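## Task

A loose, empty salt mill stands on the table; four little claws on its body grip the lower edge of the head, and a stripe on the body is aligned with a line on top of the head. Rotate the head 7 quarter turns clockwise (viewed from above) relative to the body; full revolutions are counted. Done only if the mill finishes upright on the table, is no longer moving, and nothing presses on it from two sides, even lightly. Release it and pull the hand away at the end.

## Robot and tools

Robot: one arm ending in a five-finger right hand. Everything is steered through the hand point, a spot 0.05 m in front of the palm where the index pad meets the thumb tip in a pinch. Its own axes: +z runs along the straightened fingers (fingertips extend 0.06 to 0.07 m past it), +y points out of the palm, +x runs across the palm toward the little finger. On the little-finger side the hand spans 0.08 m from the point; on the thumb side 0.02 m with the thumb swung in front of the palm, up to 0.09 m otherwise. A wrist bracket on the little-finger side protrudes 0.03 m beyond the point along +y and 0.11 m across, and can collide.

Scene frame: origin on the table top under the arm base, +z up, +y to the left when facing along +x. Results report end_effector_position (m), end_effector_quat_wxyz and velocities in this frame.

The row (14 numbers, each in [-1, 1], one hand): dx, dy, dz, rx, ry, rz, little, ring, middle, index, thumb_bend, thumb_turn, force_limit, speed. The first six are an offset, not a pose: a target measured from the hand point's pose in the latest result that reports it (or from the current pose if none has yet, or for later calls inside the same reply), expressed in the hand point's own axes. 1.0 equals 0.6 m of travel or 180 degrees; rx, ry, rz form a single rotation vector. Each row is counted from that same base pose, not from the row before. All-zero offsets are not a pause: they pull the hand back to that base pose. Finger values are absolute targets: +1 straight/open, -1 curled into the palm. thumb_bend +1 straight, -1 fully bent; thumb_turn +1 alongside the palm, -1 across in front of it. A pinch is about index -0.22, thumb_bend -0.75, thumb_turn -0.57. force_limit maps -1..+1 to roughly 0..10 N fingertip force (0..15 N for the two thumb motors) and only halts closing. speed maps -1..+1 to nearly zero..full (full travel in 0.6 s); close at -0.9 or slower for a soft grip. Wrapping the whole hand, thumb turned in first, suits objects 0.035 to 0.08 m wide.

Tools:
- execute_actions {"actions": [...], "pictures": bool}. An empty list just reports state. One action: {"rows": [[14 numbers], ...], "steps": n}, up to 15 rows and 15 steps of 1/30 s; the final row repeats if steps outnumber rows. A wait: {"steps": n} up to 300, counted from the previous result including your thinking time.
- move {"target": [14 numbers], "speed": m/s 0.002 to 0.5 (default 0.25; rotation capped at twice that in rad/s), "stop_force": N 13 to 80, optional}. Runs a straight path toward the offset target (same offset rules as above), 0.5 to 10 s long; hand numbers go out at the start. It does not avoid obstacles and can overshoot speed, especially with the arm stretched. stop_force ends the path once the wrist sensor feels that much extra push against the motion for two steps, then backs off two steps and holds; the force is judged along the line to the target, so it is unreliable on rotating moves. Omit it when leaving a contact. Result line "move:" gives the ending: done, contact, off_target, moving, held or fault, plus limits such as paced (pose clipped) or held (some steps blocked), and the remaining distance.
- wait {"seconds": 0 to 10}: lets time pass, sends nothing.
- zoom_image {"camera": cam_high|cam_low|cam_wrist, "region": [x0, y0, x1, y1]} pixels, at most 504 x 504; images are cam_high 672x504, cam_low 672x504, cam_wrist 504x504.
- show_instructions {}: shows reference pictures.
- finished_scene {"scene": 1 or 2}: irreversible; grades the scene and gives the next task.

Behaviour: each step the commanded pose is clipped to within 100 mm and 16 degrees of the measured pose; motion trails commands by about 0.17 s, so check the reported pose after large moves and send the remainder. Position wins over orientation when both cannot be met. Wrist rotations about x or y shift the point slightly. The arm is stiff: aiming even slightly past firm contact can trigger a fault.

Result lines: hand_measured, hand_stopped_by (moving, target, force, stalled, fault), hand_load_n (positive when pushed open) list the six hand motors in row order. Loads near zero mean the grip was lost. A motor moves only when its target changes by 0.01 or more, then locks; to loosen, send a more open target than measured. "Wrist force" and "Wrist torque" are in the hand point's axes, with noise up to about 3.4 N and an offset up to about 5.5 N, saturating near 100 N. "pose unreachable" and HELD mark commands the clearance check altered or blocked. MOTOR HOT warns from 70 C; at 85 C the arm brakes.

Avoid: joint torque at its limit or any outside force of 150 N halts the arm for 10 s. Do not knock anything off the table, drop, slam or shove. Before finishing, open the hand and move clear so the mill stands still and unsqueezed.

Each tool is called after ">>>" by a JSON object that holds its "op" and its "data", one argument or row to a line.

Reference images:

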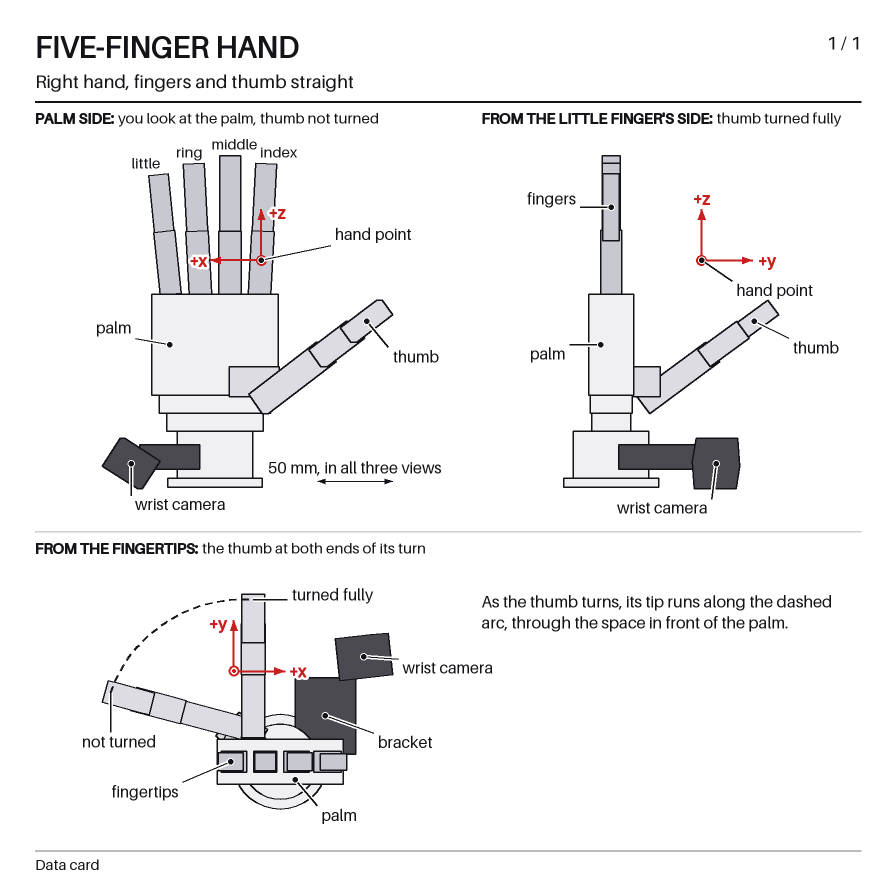

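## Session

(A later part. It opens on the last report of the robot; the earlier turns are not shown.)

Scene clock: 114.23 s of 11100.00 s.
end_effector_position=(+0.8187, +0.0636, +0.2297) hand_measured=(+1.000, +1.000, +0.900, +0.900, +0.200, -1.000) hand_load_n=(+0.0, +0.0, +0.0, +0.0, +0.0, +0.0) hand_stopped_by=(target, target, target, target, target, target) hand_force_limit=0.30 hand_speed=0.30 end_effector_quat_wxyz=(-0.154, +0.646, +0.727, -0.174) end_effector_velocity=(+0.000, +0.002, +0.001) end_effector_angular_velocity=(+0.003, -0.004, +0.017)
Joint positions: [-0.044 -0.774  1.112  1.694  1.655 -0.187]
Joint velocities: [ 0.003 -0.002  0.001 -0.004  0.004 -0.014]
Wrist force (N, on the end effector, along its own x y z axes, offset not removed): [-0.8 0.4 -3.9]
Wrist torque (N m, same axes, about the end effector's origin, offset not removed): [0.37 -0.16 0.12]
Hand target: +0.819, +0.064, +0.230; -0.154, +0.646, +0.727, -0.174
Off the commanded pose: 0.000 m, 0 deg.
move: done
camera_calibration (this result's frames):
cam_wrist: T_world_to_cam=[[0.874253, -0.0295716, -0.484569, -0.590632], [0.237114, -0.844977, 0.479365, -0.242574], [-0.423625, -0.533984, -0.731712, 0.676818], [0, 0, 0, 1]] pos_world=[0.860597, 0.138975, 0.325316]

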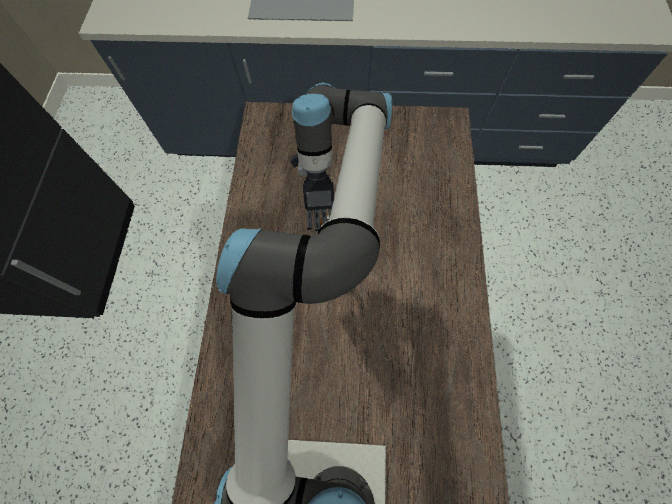

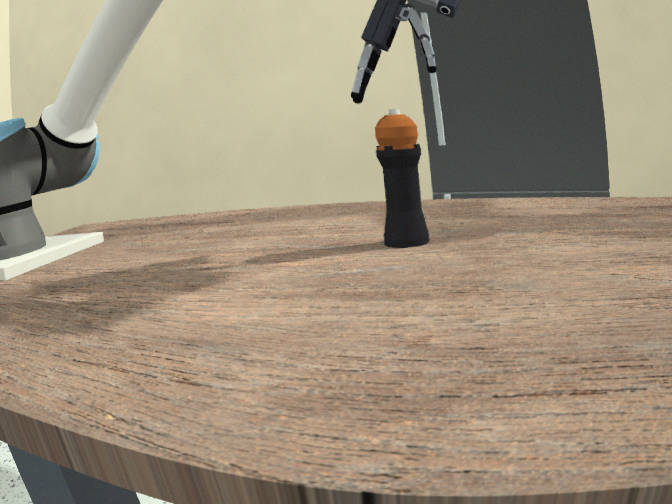

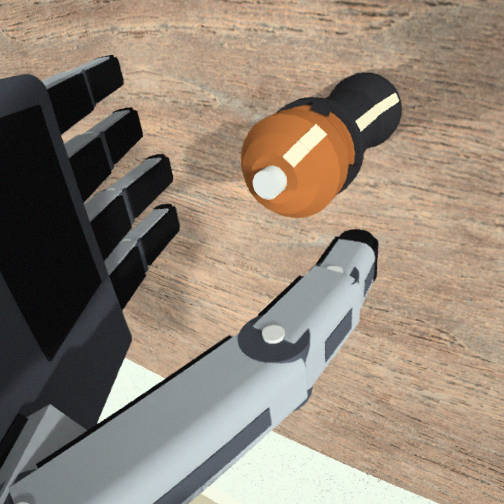

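Descend, grip, press.

>>> {"op": "move", "data": {
  "target": [0,0.0603,0.1189,0,0,0,1,1,0.9,0.9,0.2,-1,0.3,0.3],
  "speed": 0.08
}}

>>> {"op": "move", "data": {
  "target": [0,0,0,0,0,0,1,1,0.9,0.9,-0.55,-1,0.3,0.3]
}}

>>> {"op": "move", "data": {
  "target": [0,0,0,0,0,0,1,1,0.9,0.9,-0.95,-1,0.3,-0.8]
}}

>>> {"op": "move", "data": {
  "target": [0,0.003,0.006,0,0,0,1,1,0.9,0.9,-0.95,-1,0.3,-0.8],
  "speed": 0.002,
  "stop_force": 15
}}

Scene clock: 116.77 s of 11100.00 s.
end_effector_position=(+0.8188, +0.0635, +0.1500) hand_measured=(+1.000, +1.000, +0.900, +0.900, +0.200, -1.000) hand_load_n=(+0.0, +0.0, +0.0, +0.0, +0.0, +0.0) hand_stopped_by=(target, target, target, target, target, target) hand_force_limit=0.30 hand_speed=0.30 end_effector_quat_wxyz=(-0.154, +0.646, +0.727, -0.174) end_effector_velocity=(-0.000, -0.000, -0.002) end_effector_angular_velocity=(+0.000, -0.001, +0.001)
Joint positions: [-0.044 -0.719  1.161  1.59   1.655 -0.186]
Joint velocities: [-0.     0.001  0.003 -0.004  0.    -0.001]
Wrist force (N, on the end effector, along its own x y z axes, offset not removed): [2.4 2.5 -3.3]
Wrist torque (N m, same axes, about the end effector's origin, offset not removed): [0.69 -0.55 0.31]
Hand target: +0.819, +0.064, +0.150; -0.154, +0.646, +0.727, -0.174
Off the commanded pose: 0.000 m, 0 deg.
move: done
camera_calibration (this result's frames):
cam_wrist: T_world_to_cam=[[0.87425, -0.0295669, -0.484576, -0.629392], [0.237123, -0.844975, 0.479364, -0.204551], [-0.423628, -0.533987, -0.731708, 0.618549], [0, 0, 0, 1]] pos_world=[0.860784, 0.138848, 0.245664]

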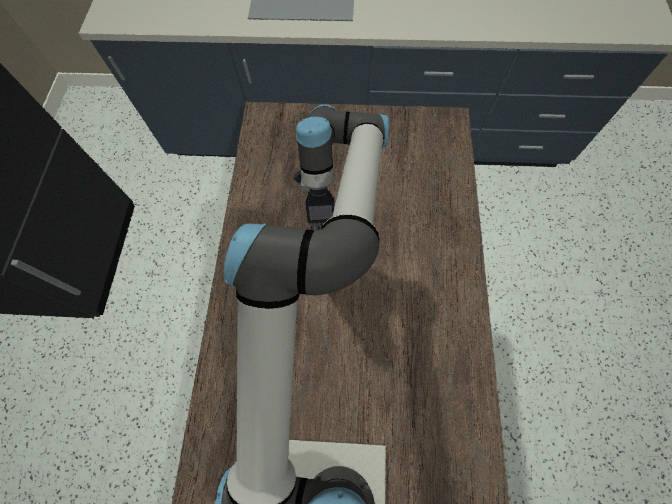

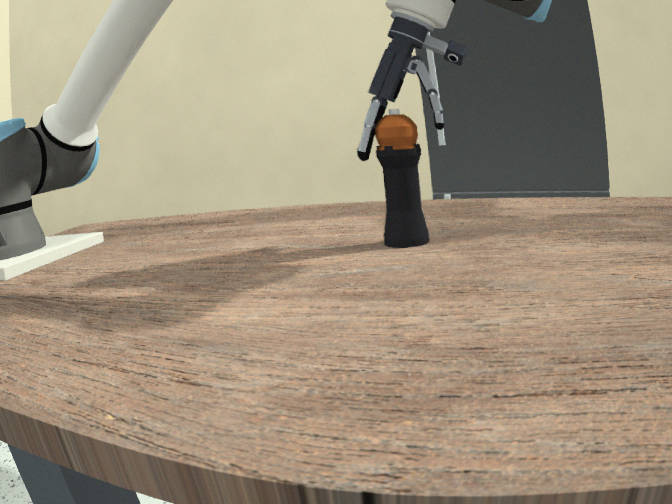

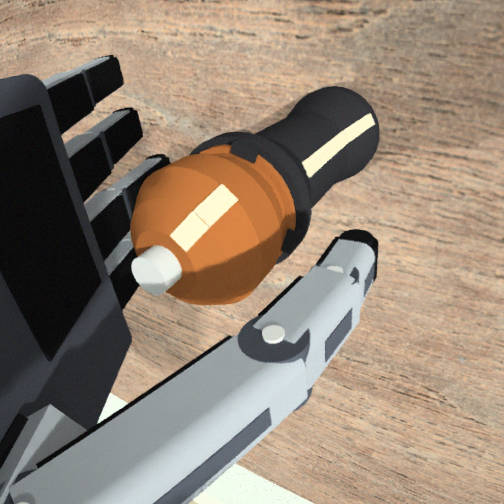

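Scene clock: 117.60 s of 11100.00 s.
end_effector_position=(+0.8188, +0.0635, +0.1500) hand_measured=(+1.000, +1.000, +0.900, +0.900, -0.550, -1.000) hand_load_n=(+0.0, +0.0, +0.0, +0.0, +0.0, +0.0) hand_stopped_by=(target, target, target, target, target, target) hand_force_limit=0.30 hand_speed=0.30 end_effector_quat_wxyz=(-0.154, +0.646, +0.727, -0.174) end_effector_velocity=(-0.001, +0.001, -0.001) end_effector_angular_velocity=(+0.001, +0.002, +0.002)
Joint positions: [-0.044 -0.719  1.161  1.59   1.655 -0.186]
Joint velocities: [ 0.     0.001  0.001 -0.    -0.    -0.002]
Wrist force (N, on the end effector, along its own x y z axes, offset not removed): [-3.2 -2.1 -2.4]
Wrist torque (N m, same axes, about the end effector's origin, offset not removed): [-0.06 0.27 0.01]
Hand target: +0.819, +0.064, +0.150; -0.154, +0.646, +0.727, -0.174
Off the commanded pose: 0.000 m, 0 deg.
move: done
camera_calibration (this result's frames):
cam_wrist: T_world_to_cam=[[0.874198, -0.0295654, -0.484669, -0.629357], [0.237172, -0.84498, 0.479331, -0.20454], [-0.423707, -0.53398, -0.731667, 0.61854], [0, 0, 0, 1]] pos_world=[0.860773, 0.138849, 0.245578]

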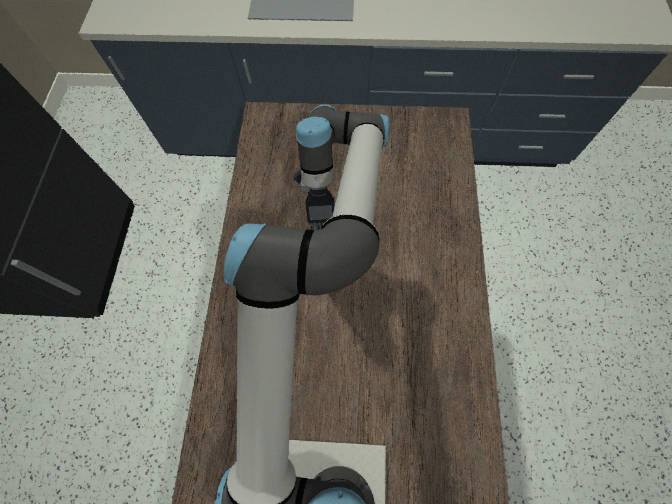

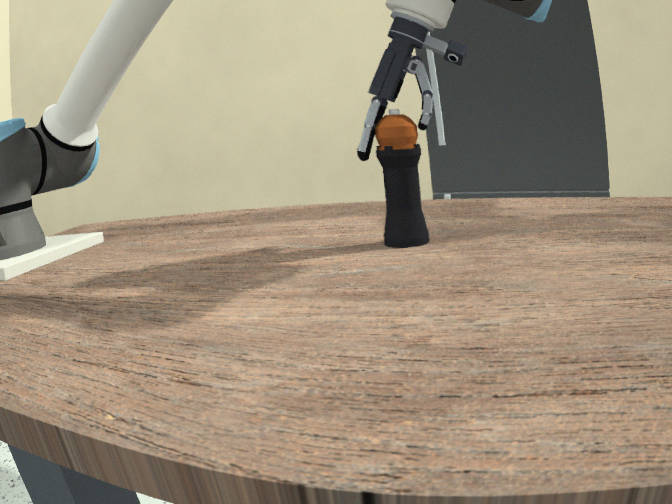

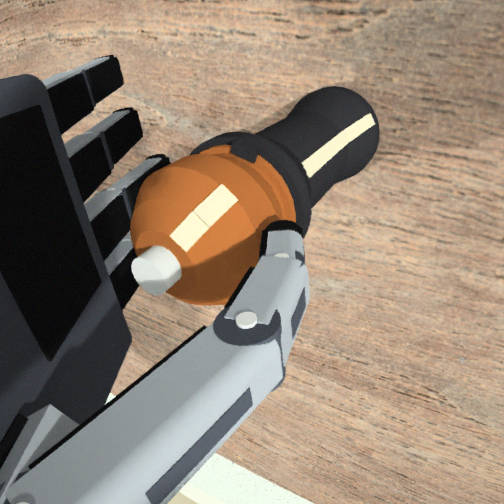

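Scene clock: 118.60 s of 11100.00 s.
end_effector_position=(+0.8188, +0.0635, +0.1500) hand_measured=(+1.000, +1.000, +0.900, +0.900, -0.680, -1.000) hand_load_n=(+0.0, +0.0, +1.5, +1.5, +9.5, +0.5) hand_stopped_by=(target, target, target, target, force, target) hand_force_limit=0.30 hand_speed=-0.80 end_effector_quat_wxyz=(-0.154, +0.646, +0.727, -0.174) end_effector_velocity=(-0.000, -0.000, -0.001) end_effector_angular_velocity=(+0.001, +0.000, +0.000)
Joint positions: [-0.044 -0.719  1.161  1.59   1.655 -0.186]
Joint velocities: [-0.001  0.     0.001 -0.001 -0.    -0.001]
Wrist force (N, on the end effector, along its own x y z axes, offset not removed): [0.4 -0.5 -5.7]
Wrist torque (N m, same axes, about the end effector's origin, offset not removed): [0.31 -0.28 0.16]
Hand target: +0.819, +0.064, +0.150; -0.154, +0.646, +0.727, -0.174
Off the commanded pose: 0.000 m, 0 deg.
move: done
camera_calibration (this result's frames):
cam_wrist: T_world_to_cam=[[0.874199, -0.0295654, -0.484666, -0.629353], [0.237169, -0.844981, 0.479331, -0.204541], [-0.423705, -0.533978, -0.73167, 0.618545], [0, 0, 0, 1]] pos_world=[0.860772, 0.138849, 0.245588]

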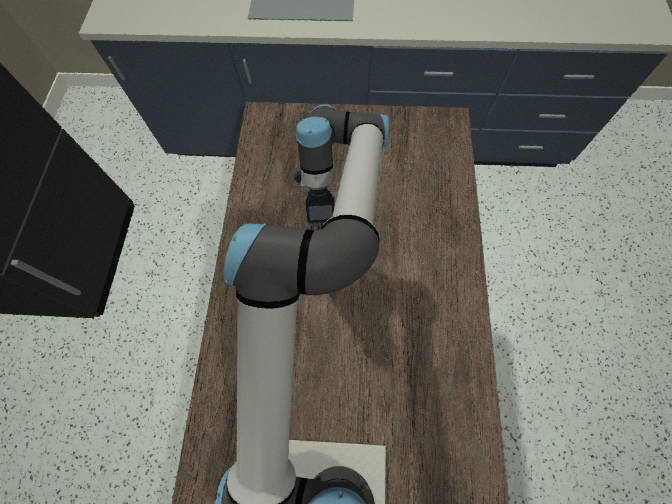

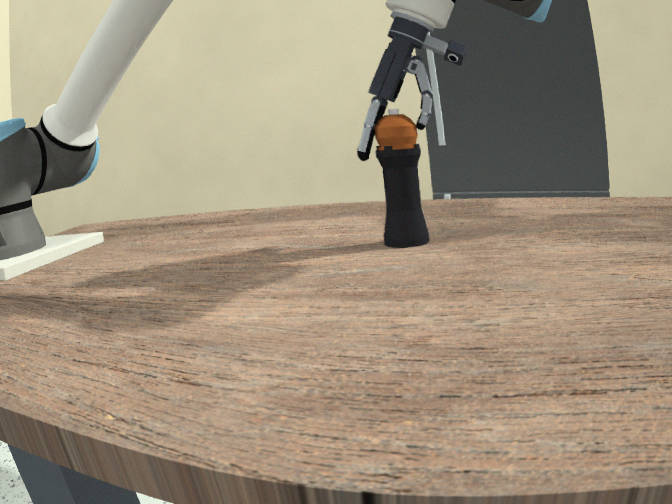

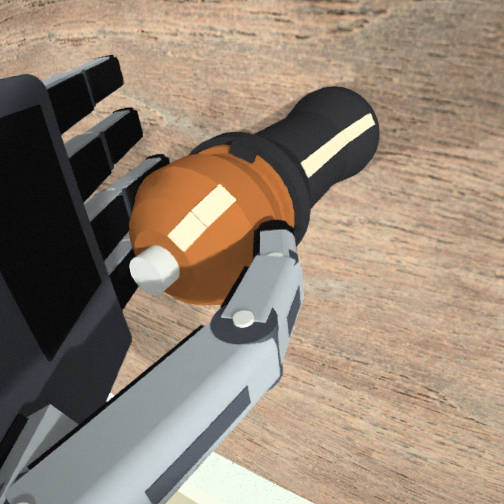

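Scene clock: 119.33 s of 11100.00 s.
end_effector_position=(+0.8189, +0.0635, +0.1493) hand_measured=(+1.000, +1.000, +0.900, +0.900, -0.680, -1.000) hand_load_n=(+0.0, +0.0, +1.5, +2.0, +10.5, +0.5) hand_stopped_by=(target, target, target, target, force, target) hand_force_limit=0.30 hand_speed=-0.80 end_effector_quat_wxyz=(-0.154, +0.646, +0.727, -0.174) end_effector_velocity=(-0.000, -0.001, -0.000) end_effector_angular_velocity=(-0.001, +0.001, -0.000)
Joint positions: [-0.044 -0.718  1.161  1.589  1.655 -0.186]
Joint velocities: [-0.    -0.     0.001  0.     0.001  0.   ]
Wrist force (N, on the end effector, along its own x y z axes, offset not removed): [0.2 -4.6 -18.6]
Wrist torque (N m, same axes, about the end effector's origin, offset not removed): [0.77 -0.11 0.07]
Hand target: +0.819, +0.064, +0.150; -0.154, +0.646, +0.727, -0.174
Off the commanded pose: 0.003 m, 0 deg.
move: contact
camera_calibration (this result's frames):
cam_wrist: T_world_to_cam=[[0.874263, -0.0295659, -0.484552, -0.629767], [0.237112, -0.844974, 0.479372, -0.204189], [-0.423607, -0.53399, -0.731719, 0.617991], [0, 0, 0, 1]] pos_world=[0.860783, 0.138847, 0.244923]

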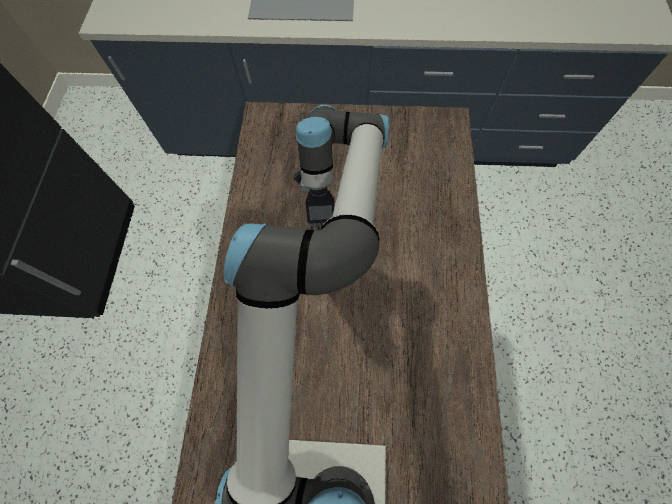

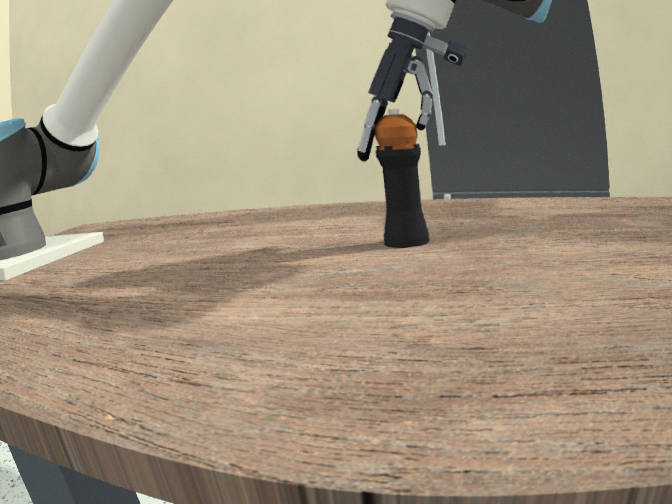

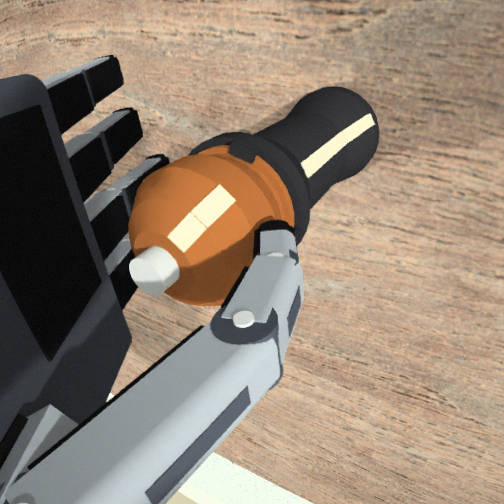

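>>> {"op": "move", "data": {
  "target": [-0.01507,-0.0070,0.00375,0,0.0502,0.0991,1,1,0.9,0.9,-0.95,-1,0.3,-0.8],
  "speed": 0.25
}}

>>> {"op": "move", "data": {
  "target": [-0.01507,-0.0070,0.00375,0,0.0502,0.0991,1,1,0.9,0.9,-0.95,-1,0.3,-0.8],
  "speed": 0.25
}}

>>> {"op": "move", "data": {
  "target": [-0.01507,-0.00704,0.00368,0,0.0502,0.0991,1,1,0.9,0.9,-0.95,-1,0.3,-0.8],
  "speed": 0.25
}}

>>> {"op": "move", "data": {
  "target": [-0.01507,-0.00704,0.00368,0,0.0502,0.0991,1,1,0.9,0.9,-0.95,-1,0.3,-0.8],
  "speed": 0.25
}}

>>> {"op": "move", "data": {
  "target": [-0.01507,-0.00704,0.00368,0,0.0502,0.0991,1,1,0.9,0.9,-0.95,-1,0.3,-0.8],
  "speed": 0.25
}}

Scene clock: 122.67 s of 11100.00 s.
end_effector_position=(+0.8152, +0.0540, +0.1492) hand_measured=(+1.000, +1.000, +0.900, +0.900, -0.680, -1.000) hand_load_n=(+0.0, +0.0, +2.0, +2.0, +10.5, -0.5) hand_stopped_by=(target, target, target, target, force, target) hand_force_limit=0.30 hand_speed=-0.80 end_effector_quat_wxyz=(-0.182, +0.762, +0.604, -0.144) end_effector_velocity=(-0.000, -0.000, -0.001) end_effector_angular_velocity=(-0.001, -0.000, -0.013)
Joint positions: [-0.081 -0.714  1.155  1.599  1.515  0.091]
Joint velocities: [-0.001  0.001  0.    -0.002 -0.005  0.012]
Wrist force (N, on the end effector, along its own x y z axes, offset not removed): [-2.9 -7.2 -20.5]
Wrist torque (N m, same axes, about the end effector's origin, offset not removed): [0.91 0.67 -0.14]
Hand target: +0.815, +0.054, +0.149; -0.182, +0.763, +0.604, -0.144
Off the commanded pose: 0.000 m, 0 deg.
move: done
camera_calibration (this result's frames):
cam_wrist: T_world_to_cam=[[0.812039, -0.325141, -0.48464, -0.560226], [-0.0645914, -0.875396, 0.479071, 0.0363783], [-0.580018, -0.357721, -0.731858, 0.729318], [0, 0, 0, 1]] pos_world=[0.880292, 0.110585, 0.244821]

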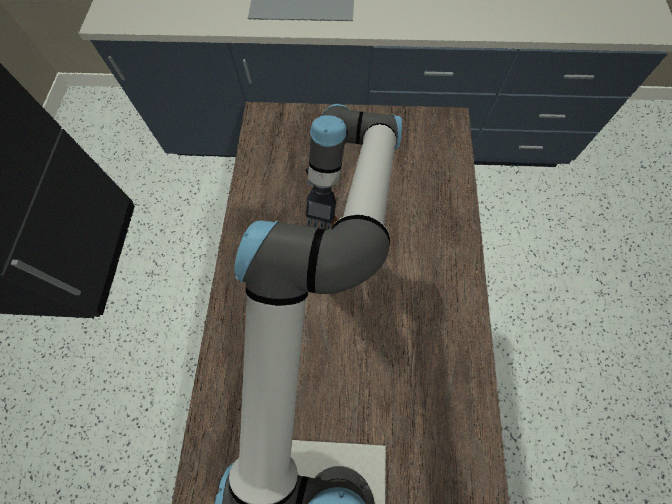

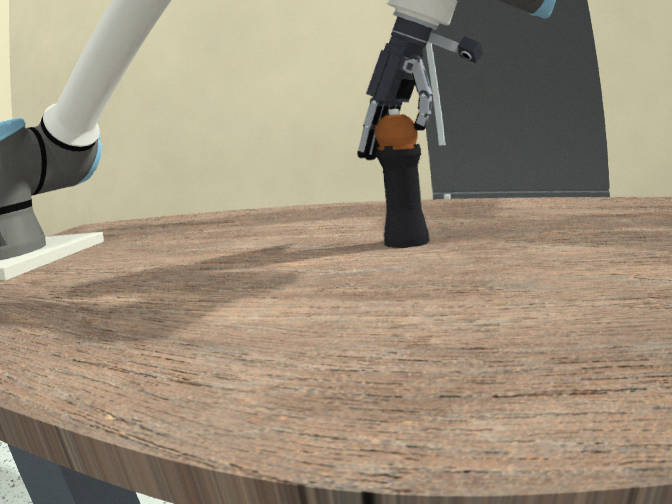

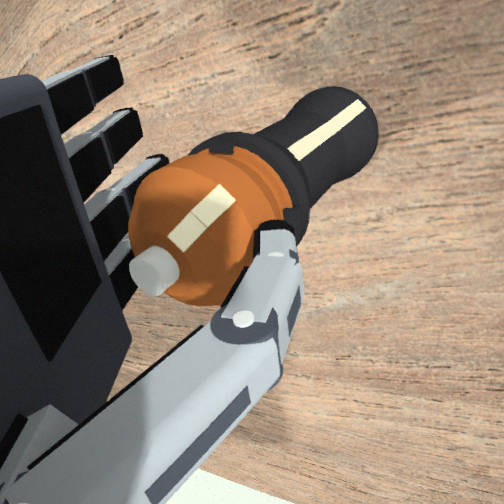

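Scene clock: 123.93 s of 11100.00 s.
end_effector_position=(+0.8086, +0.0464, +0.1491) hand_measured=(+1.000, +1.000, +0.900, +0.900, -0.680, -1.000) hand_load_n=(+0.0, +0.0, +3.0, +3.0, +10.0, -0.5) hand_stopped_by=(target, target, target, target, force, target) hand_force_limit=0.30 hand_speed=-0.80 end_effector_quat_wxyz=(-0.204, +0.855, +0.464, -0.111) end_effector_velocity=(+0.000, +0.001, +0.001) end_effector_angular_velocity=(-0.001, -0.005, -0.012)
Joint positions: [-0.12  -0.726  1.172  1.562  1.38   0.37 ]
Joint velocities: [ 0.    -0.003  0.001 -0.005 -0.005  0.012]
Wrist force (N, on the end effector, along its own x y z axes, offset not removed): [-0.1 -15.5 -17.5]
Wrist torque (N m, same axes, about the end effector's origin, offset not removed): [0.72 0.11 -0.07]
Hand target: +0.809, +0.046, +0.149; -0.204, +0.856, +0.463, -0.111
Off the commanded pose: 0.000 m, 0 deg.
move: done
camera_calibration (this result's frames):
cam_wrist: T_world_to_cam=[[0.652976, -0.581834, -0.484862, -0.416769], [-0.358572, -0.801383, 0.47876, 0.263605], [-0.667119, -0.138761, -0.731913, 0.782961], [0, 0, 0, 1]] pos_world=[0.888989, 0.0774025, 0.244781]

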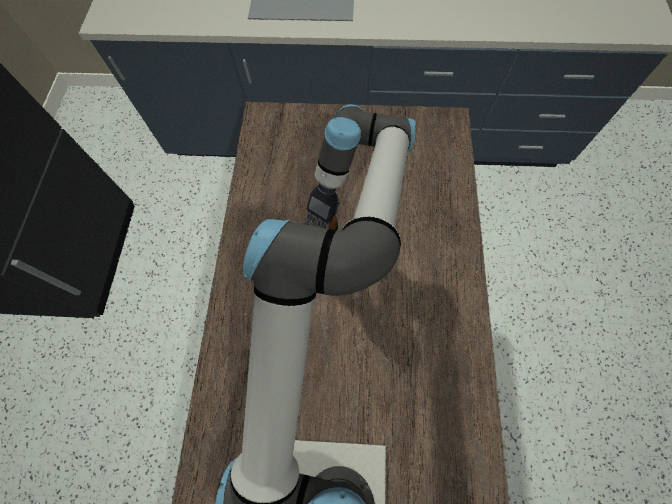

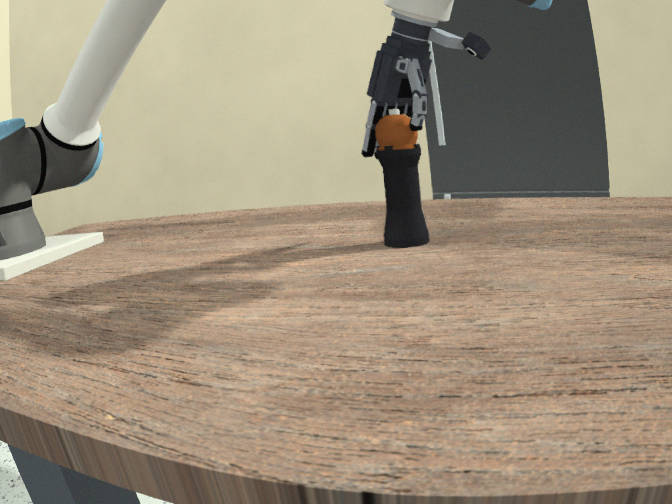

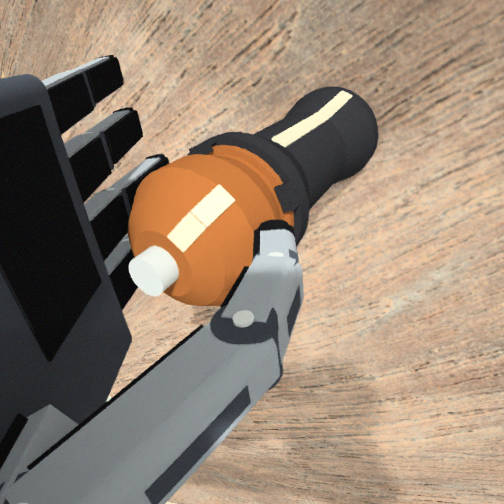

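Scene clock: 125.20 s of 11100.00 s.
end_effector_position=(+0.7997, +0.0415, +0.1491) hand_measured=(+1.000, +1.000, +0.900, +0.900, -0.680, -1.000) hand_load_n=(+0.0, +0.0, +3.0, +3.0, +9.5, +0.0) hand_stopped_by=(target, target, target, target, force, target) hand_force_limit=0.30 hand_speed=-0.80 end_effector_quat_wxyz=(-0.220, +0.922, +0.309, -0.074) end_effector_velocity=(+0.000, -0.001, +0.000) end_effector_angular_velocity=(-0.001, -0.003, -0.011)
Joint positions: [-0.157 -0.755  1.211  1.481  1.258  0.665]
Joint velocities: [-0.001 -0.002  0.001 -0.005 -0.003  0.01 ]
Wrist force (N, on the end effector, along its own x y z axes, offset not removed): [-2.7 -15.4 -17.6]
Wrist torque (N m, same axes, about the end effector's origin, offset not removed): [1.17 0.17 -0.17]
Hand target: +0.800, +0.041, +0.149; -0.220, +0.923, +0.308, -0.074
Off the commanded pose: 0.000 m, 0 deg.
move: done
camera_calibration (this result's frames):
cam_wrist: T_world_to_cam=[[0.416103, -0.769024, -0.485242, -0.216581], [-0.609738, -0.631854, 0.478518, 0.450356], [-0.674594, 0.096758, -0.73182, 0.772545], [0, 0, 0, 1]] pos_world=[0.885874, 0.0432538, 0.244766]

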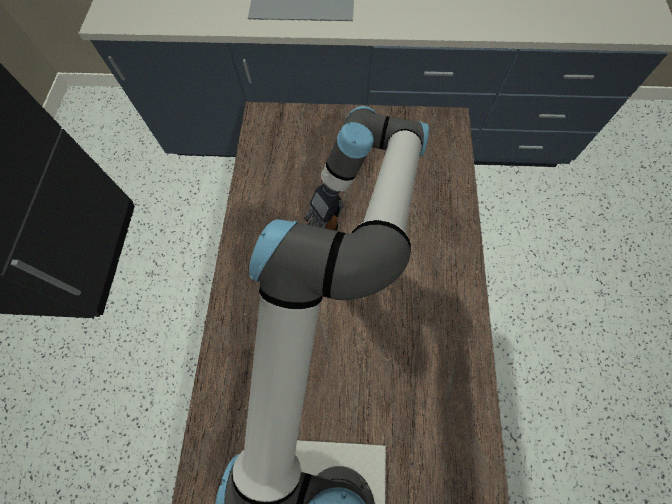

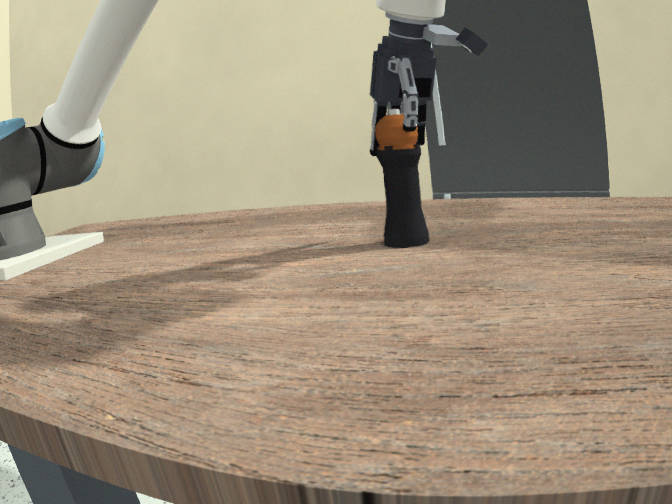

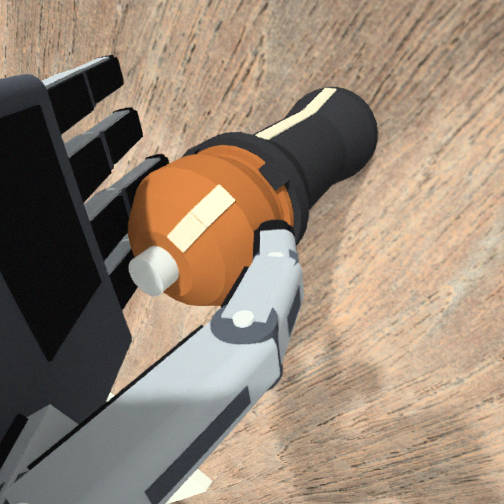

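Scene clock: 126.47 s of 11100.00 s.
end_effector_position=(+0.7897, +0.0399, +0.1491) hand_measured=(+1.000, +1.000, +0.900, +0.900, -0.680, -1.000) hand_load_n=(+0.0, +0.0, +3.0, +3.5, +9.5, +0.5) hand_stopped_by=(target, target, target, target, force, target) hand_force_limit=0.30 hand_speed=-0.80 end_effector_quat_wxyz=(-0.230, +0.962, +0.145, -0.035) end_effector_velocity=(-0.000, -0.003, +0.001) end_effector_angular_velocity=(-0.003, -0.002, -0.018)
Joint positions: [-0.189 -0.798  1.268  1.357  1.161  0.986]
Joint velocities: [-0.004 -0.004  0.003 -0.008 -0.001  0.015]
Wrist force (N, on the end effector, along its own x y z axes, offset not removed): [-1.7 -16.2 -18.8]
Wrist torque (N m, same axes, about the end effector's origin, offset not removed): [1.41 -0.09 -0.16]
Hand target: +0.790, +0.040, +0.149; -0.230, +0.962, +0.144, -0.035
Off the commanded pose: 0.000 m, 0 deg.
move: done
camera_calibration (this result's frames):
cam_wrist: T_world_to_cam=[[0.129735, -0.864439, -0.48571, 0.0163791], [-0.788167, -0.387126, 0.478462, 0.574389], [-0.601633, 0.320747, -0.731546, 0.69932], [0, 0, 0, 1]] pos_world=[0.871322, 0.0122151, 0.244717]

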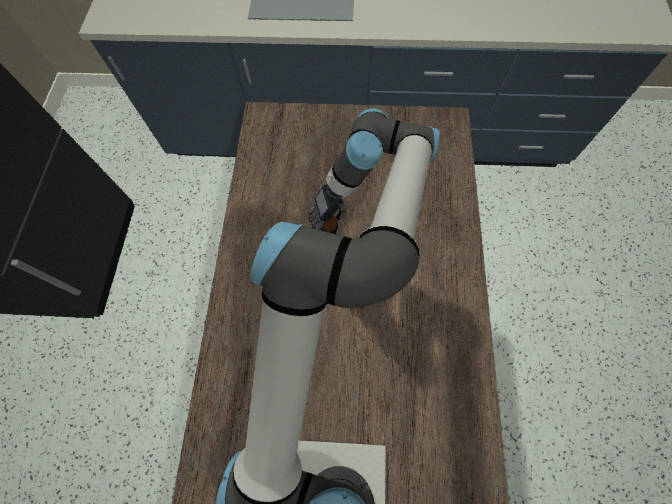

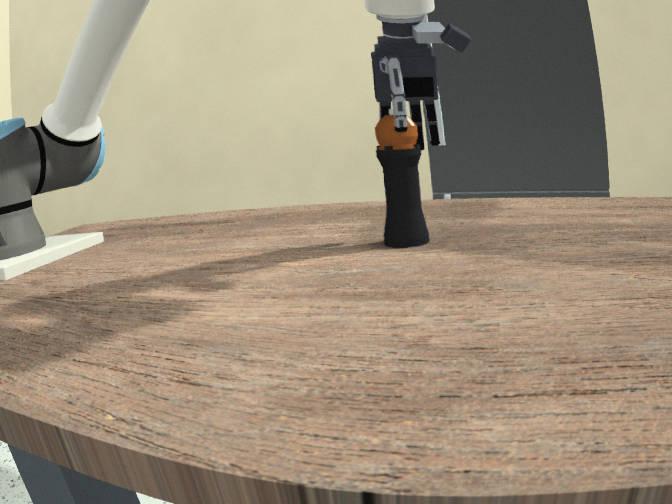

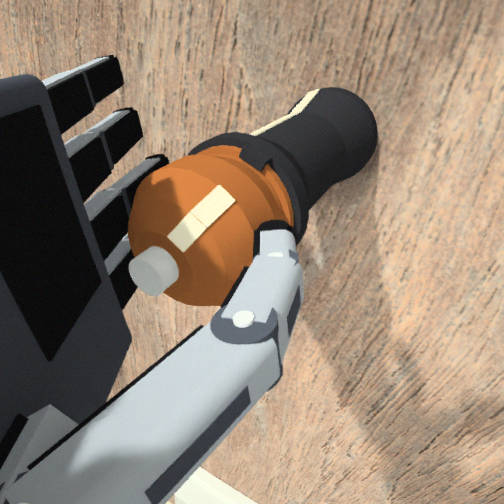

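Scene clock: 127.73 s of 11100.00 s.
end_effector_position=(+0.7797, +0.0418, +0.1491) hand_measured=(+1.000, +1.000, +0.900, +0.900, -0.680, -1.000) hand_load_n=(+0.0, +0.0, +3.0, +3.5, +9.5, +0.5) hand_stopped_by=(target, target, target, target, force, target) hand_force_limit=0.30 hand_speed=-0.80 end_effector_quat_wxyz=(-0.233, +0.972, -0.023, +0.005) end_effector_velocity=(-0.000, +0.001, +0.001) end_effector_angular_velocity=(-0.001, -0.001, -0.016)
Joint positions: [-0.212 -0.855  1.337  1.198  1.103  1.337]
Joint velocities: [-0.    -0.004  0.004 -0.009 -0.001  0.018]
Wrist force (N, on the end effector, along its own x y z axes, offset not removed): [-3.0 -17.1 -20.8]
Wrist torque (N m, same axes, about the end effector's origin, offset not removed): [1.44 -0.01 -0.14]
Hand target: +0.780, +0.042, +0.149; -0.233, +0.972, -0.024, +0.006
Off the commanded pose: 0.000 m, 0 deg.
move: done
camera_calibration (this result's frames):
cam_wrist: T_world_to_cam=[[-0.171962, -0.856802, -0.486126, 0.254296], [-0.872679, -0.096439, 0.478676, 0.620971], [-0.457012, 0.506546, -0.73113, 0.572069], [0, 0, 0, 1]] pos_world=[0.847081, -0.0120121, 0.244633]

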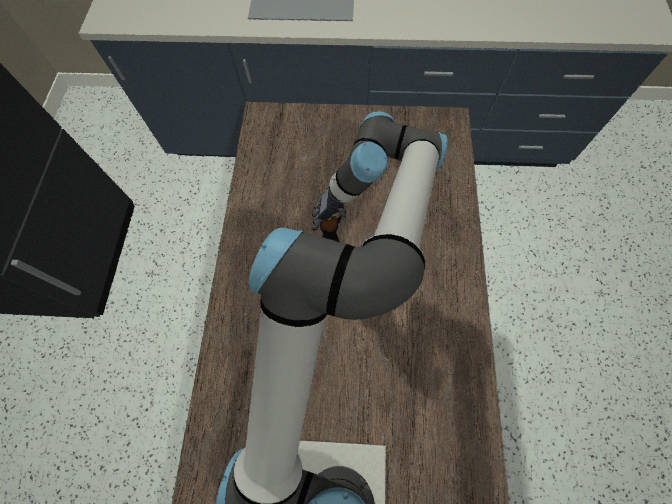

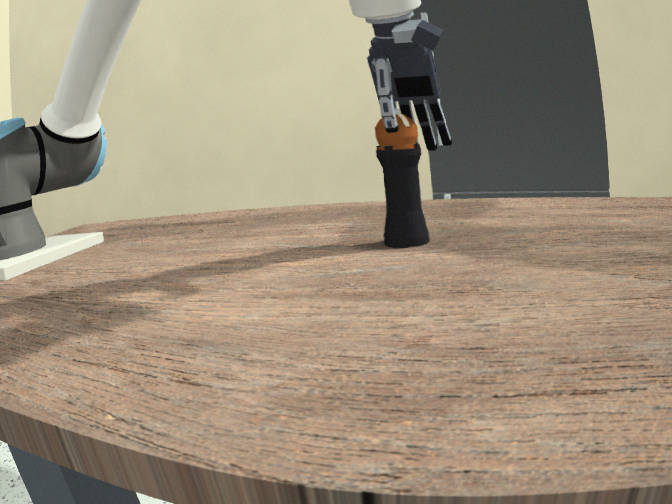

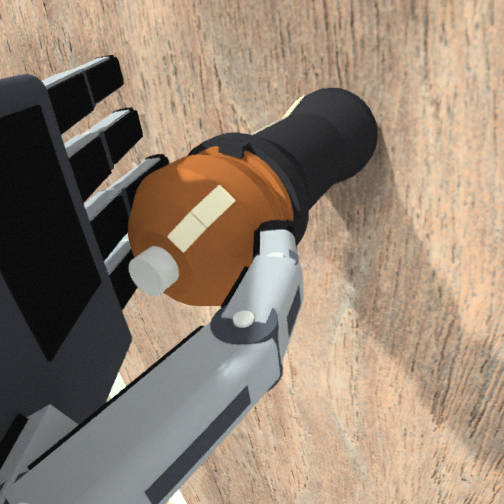

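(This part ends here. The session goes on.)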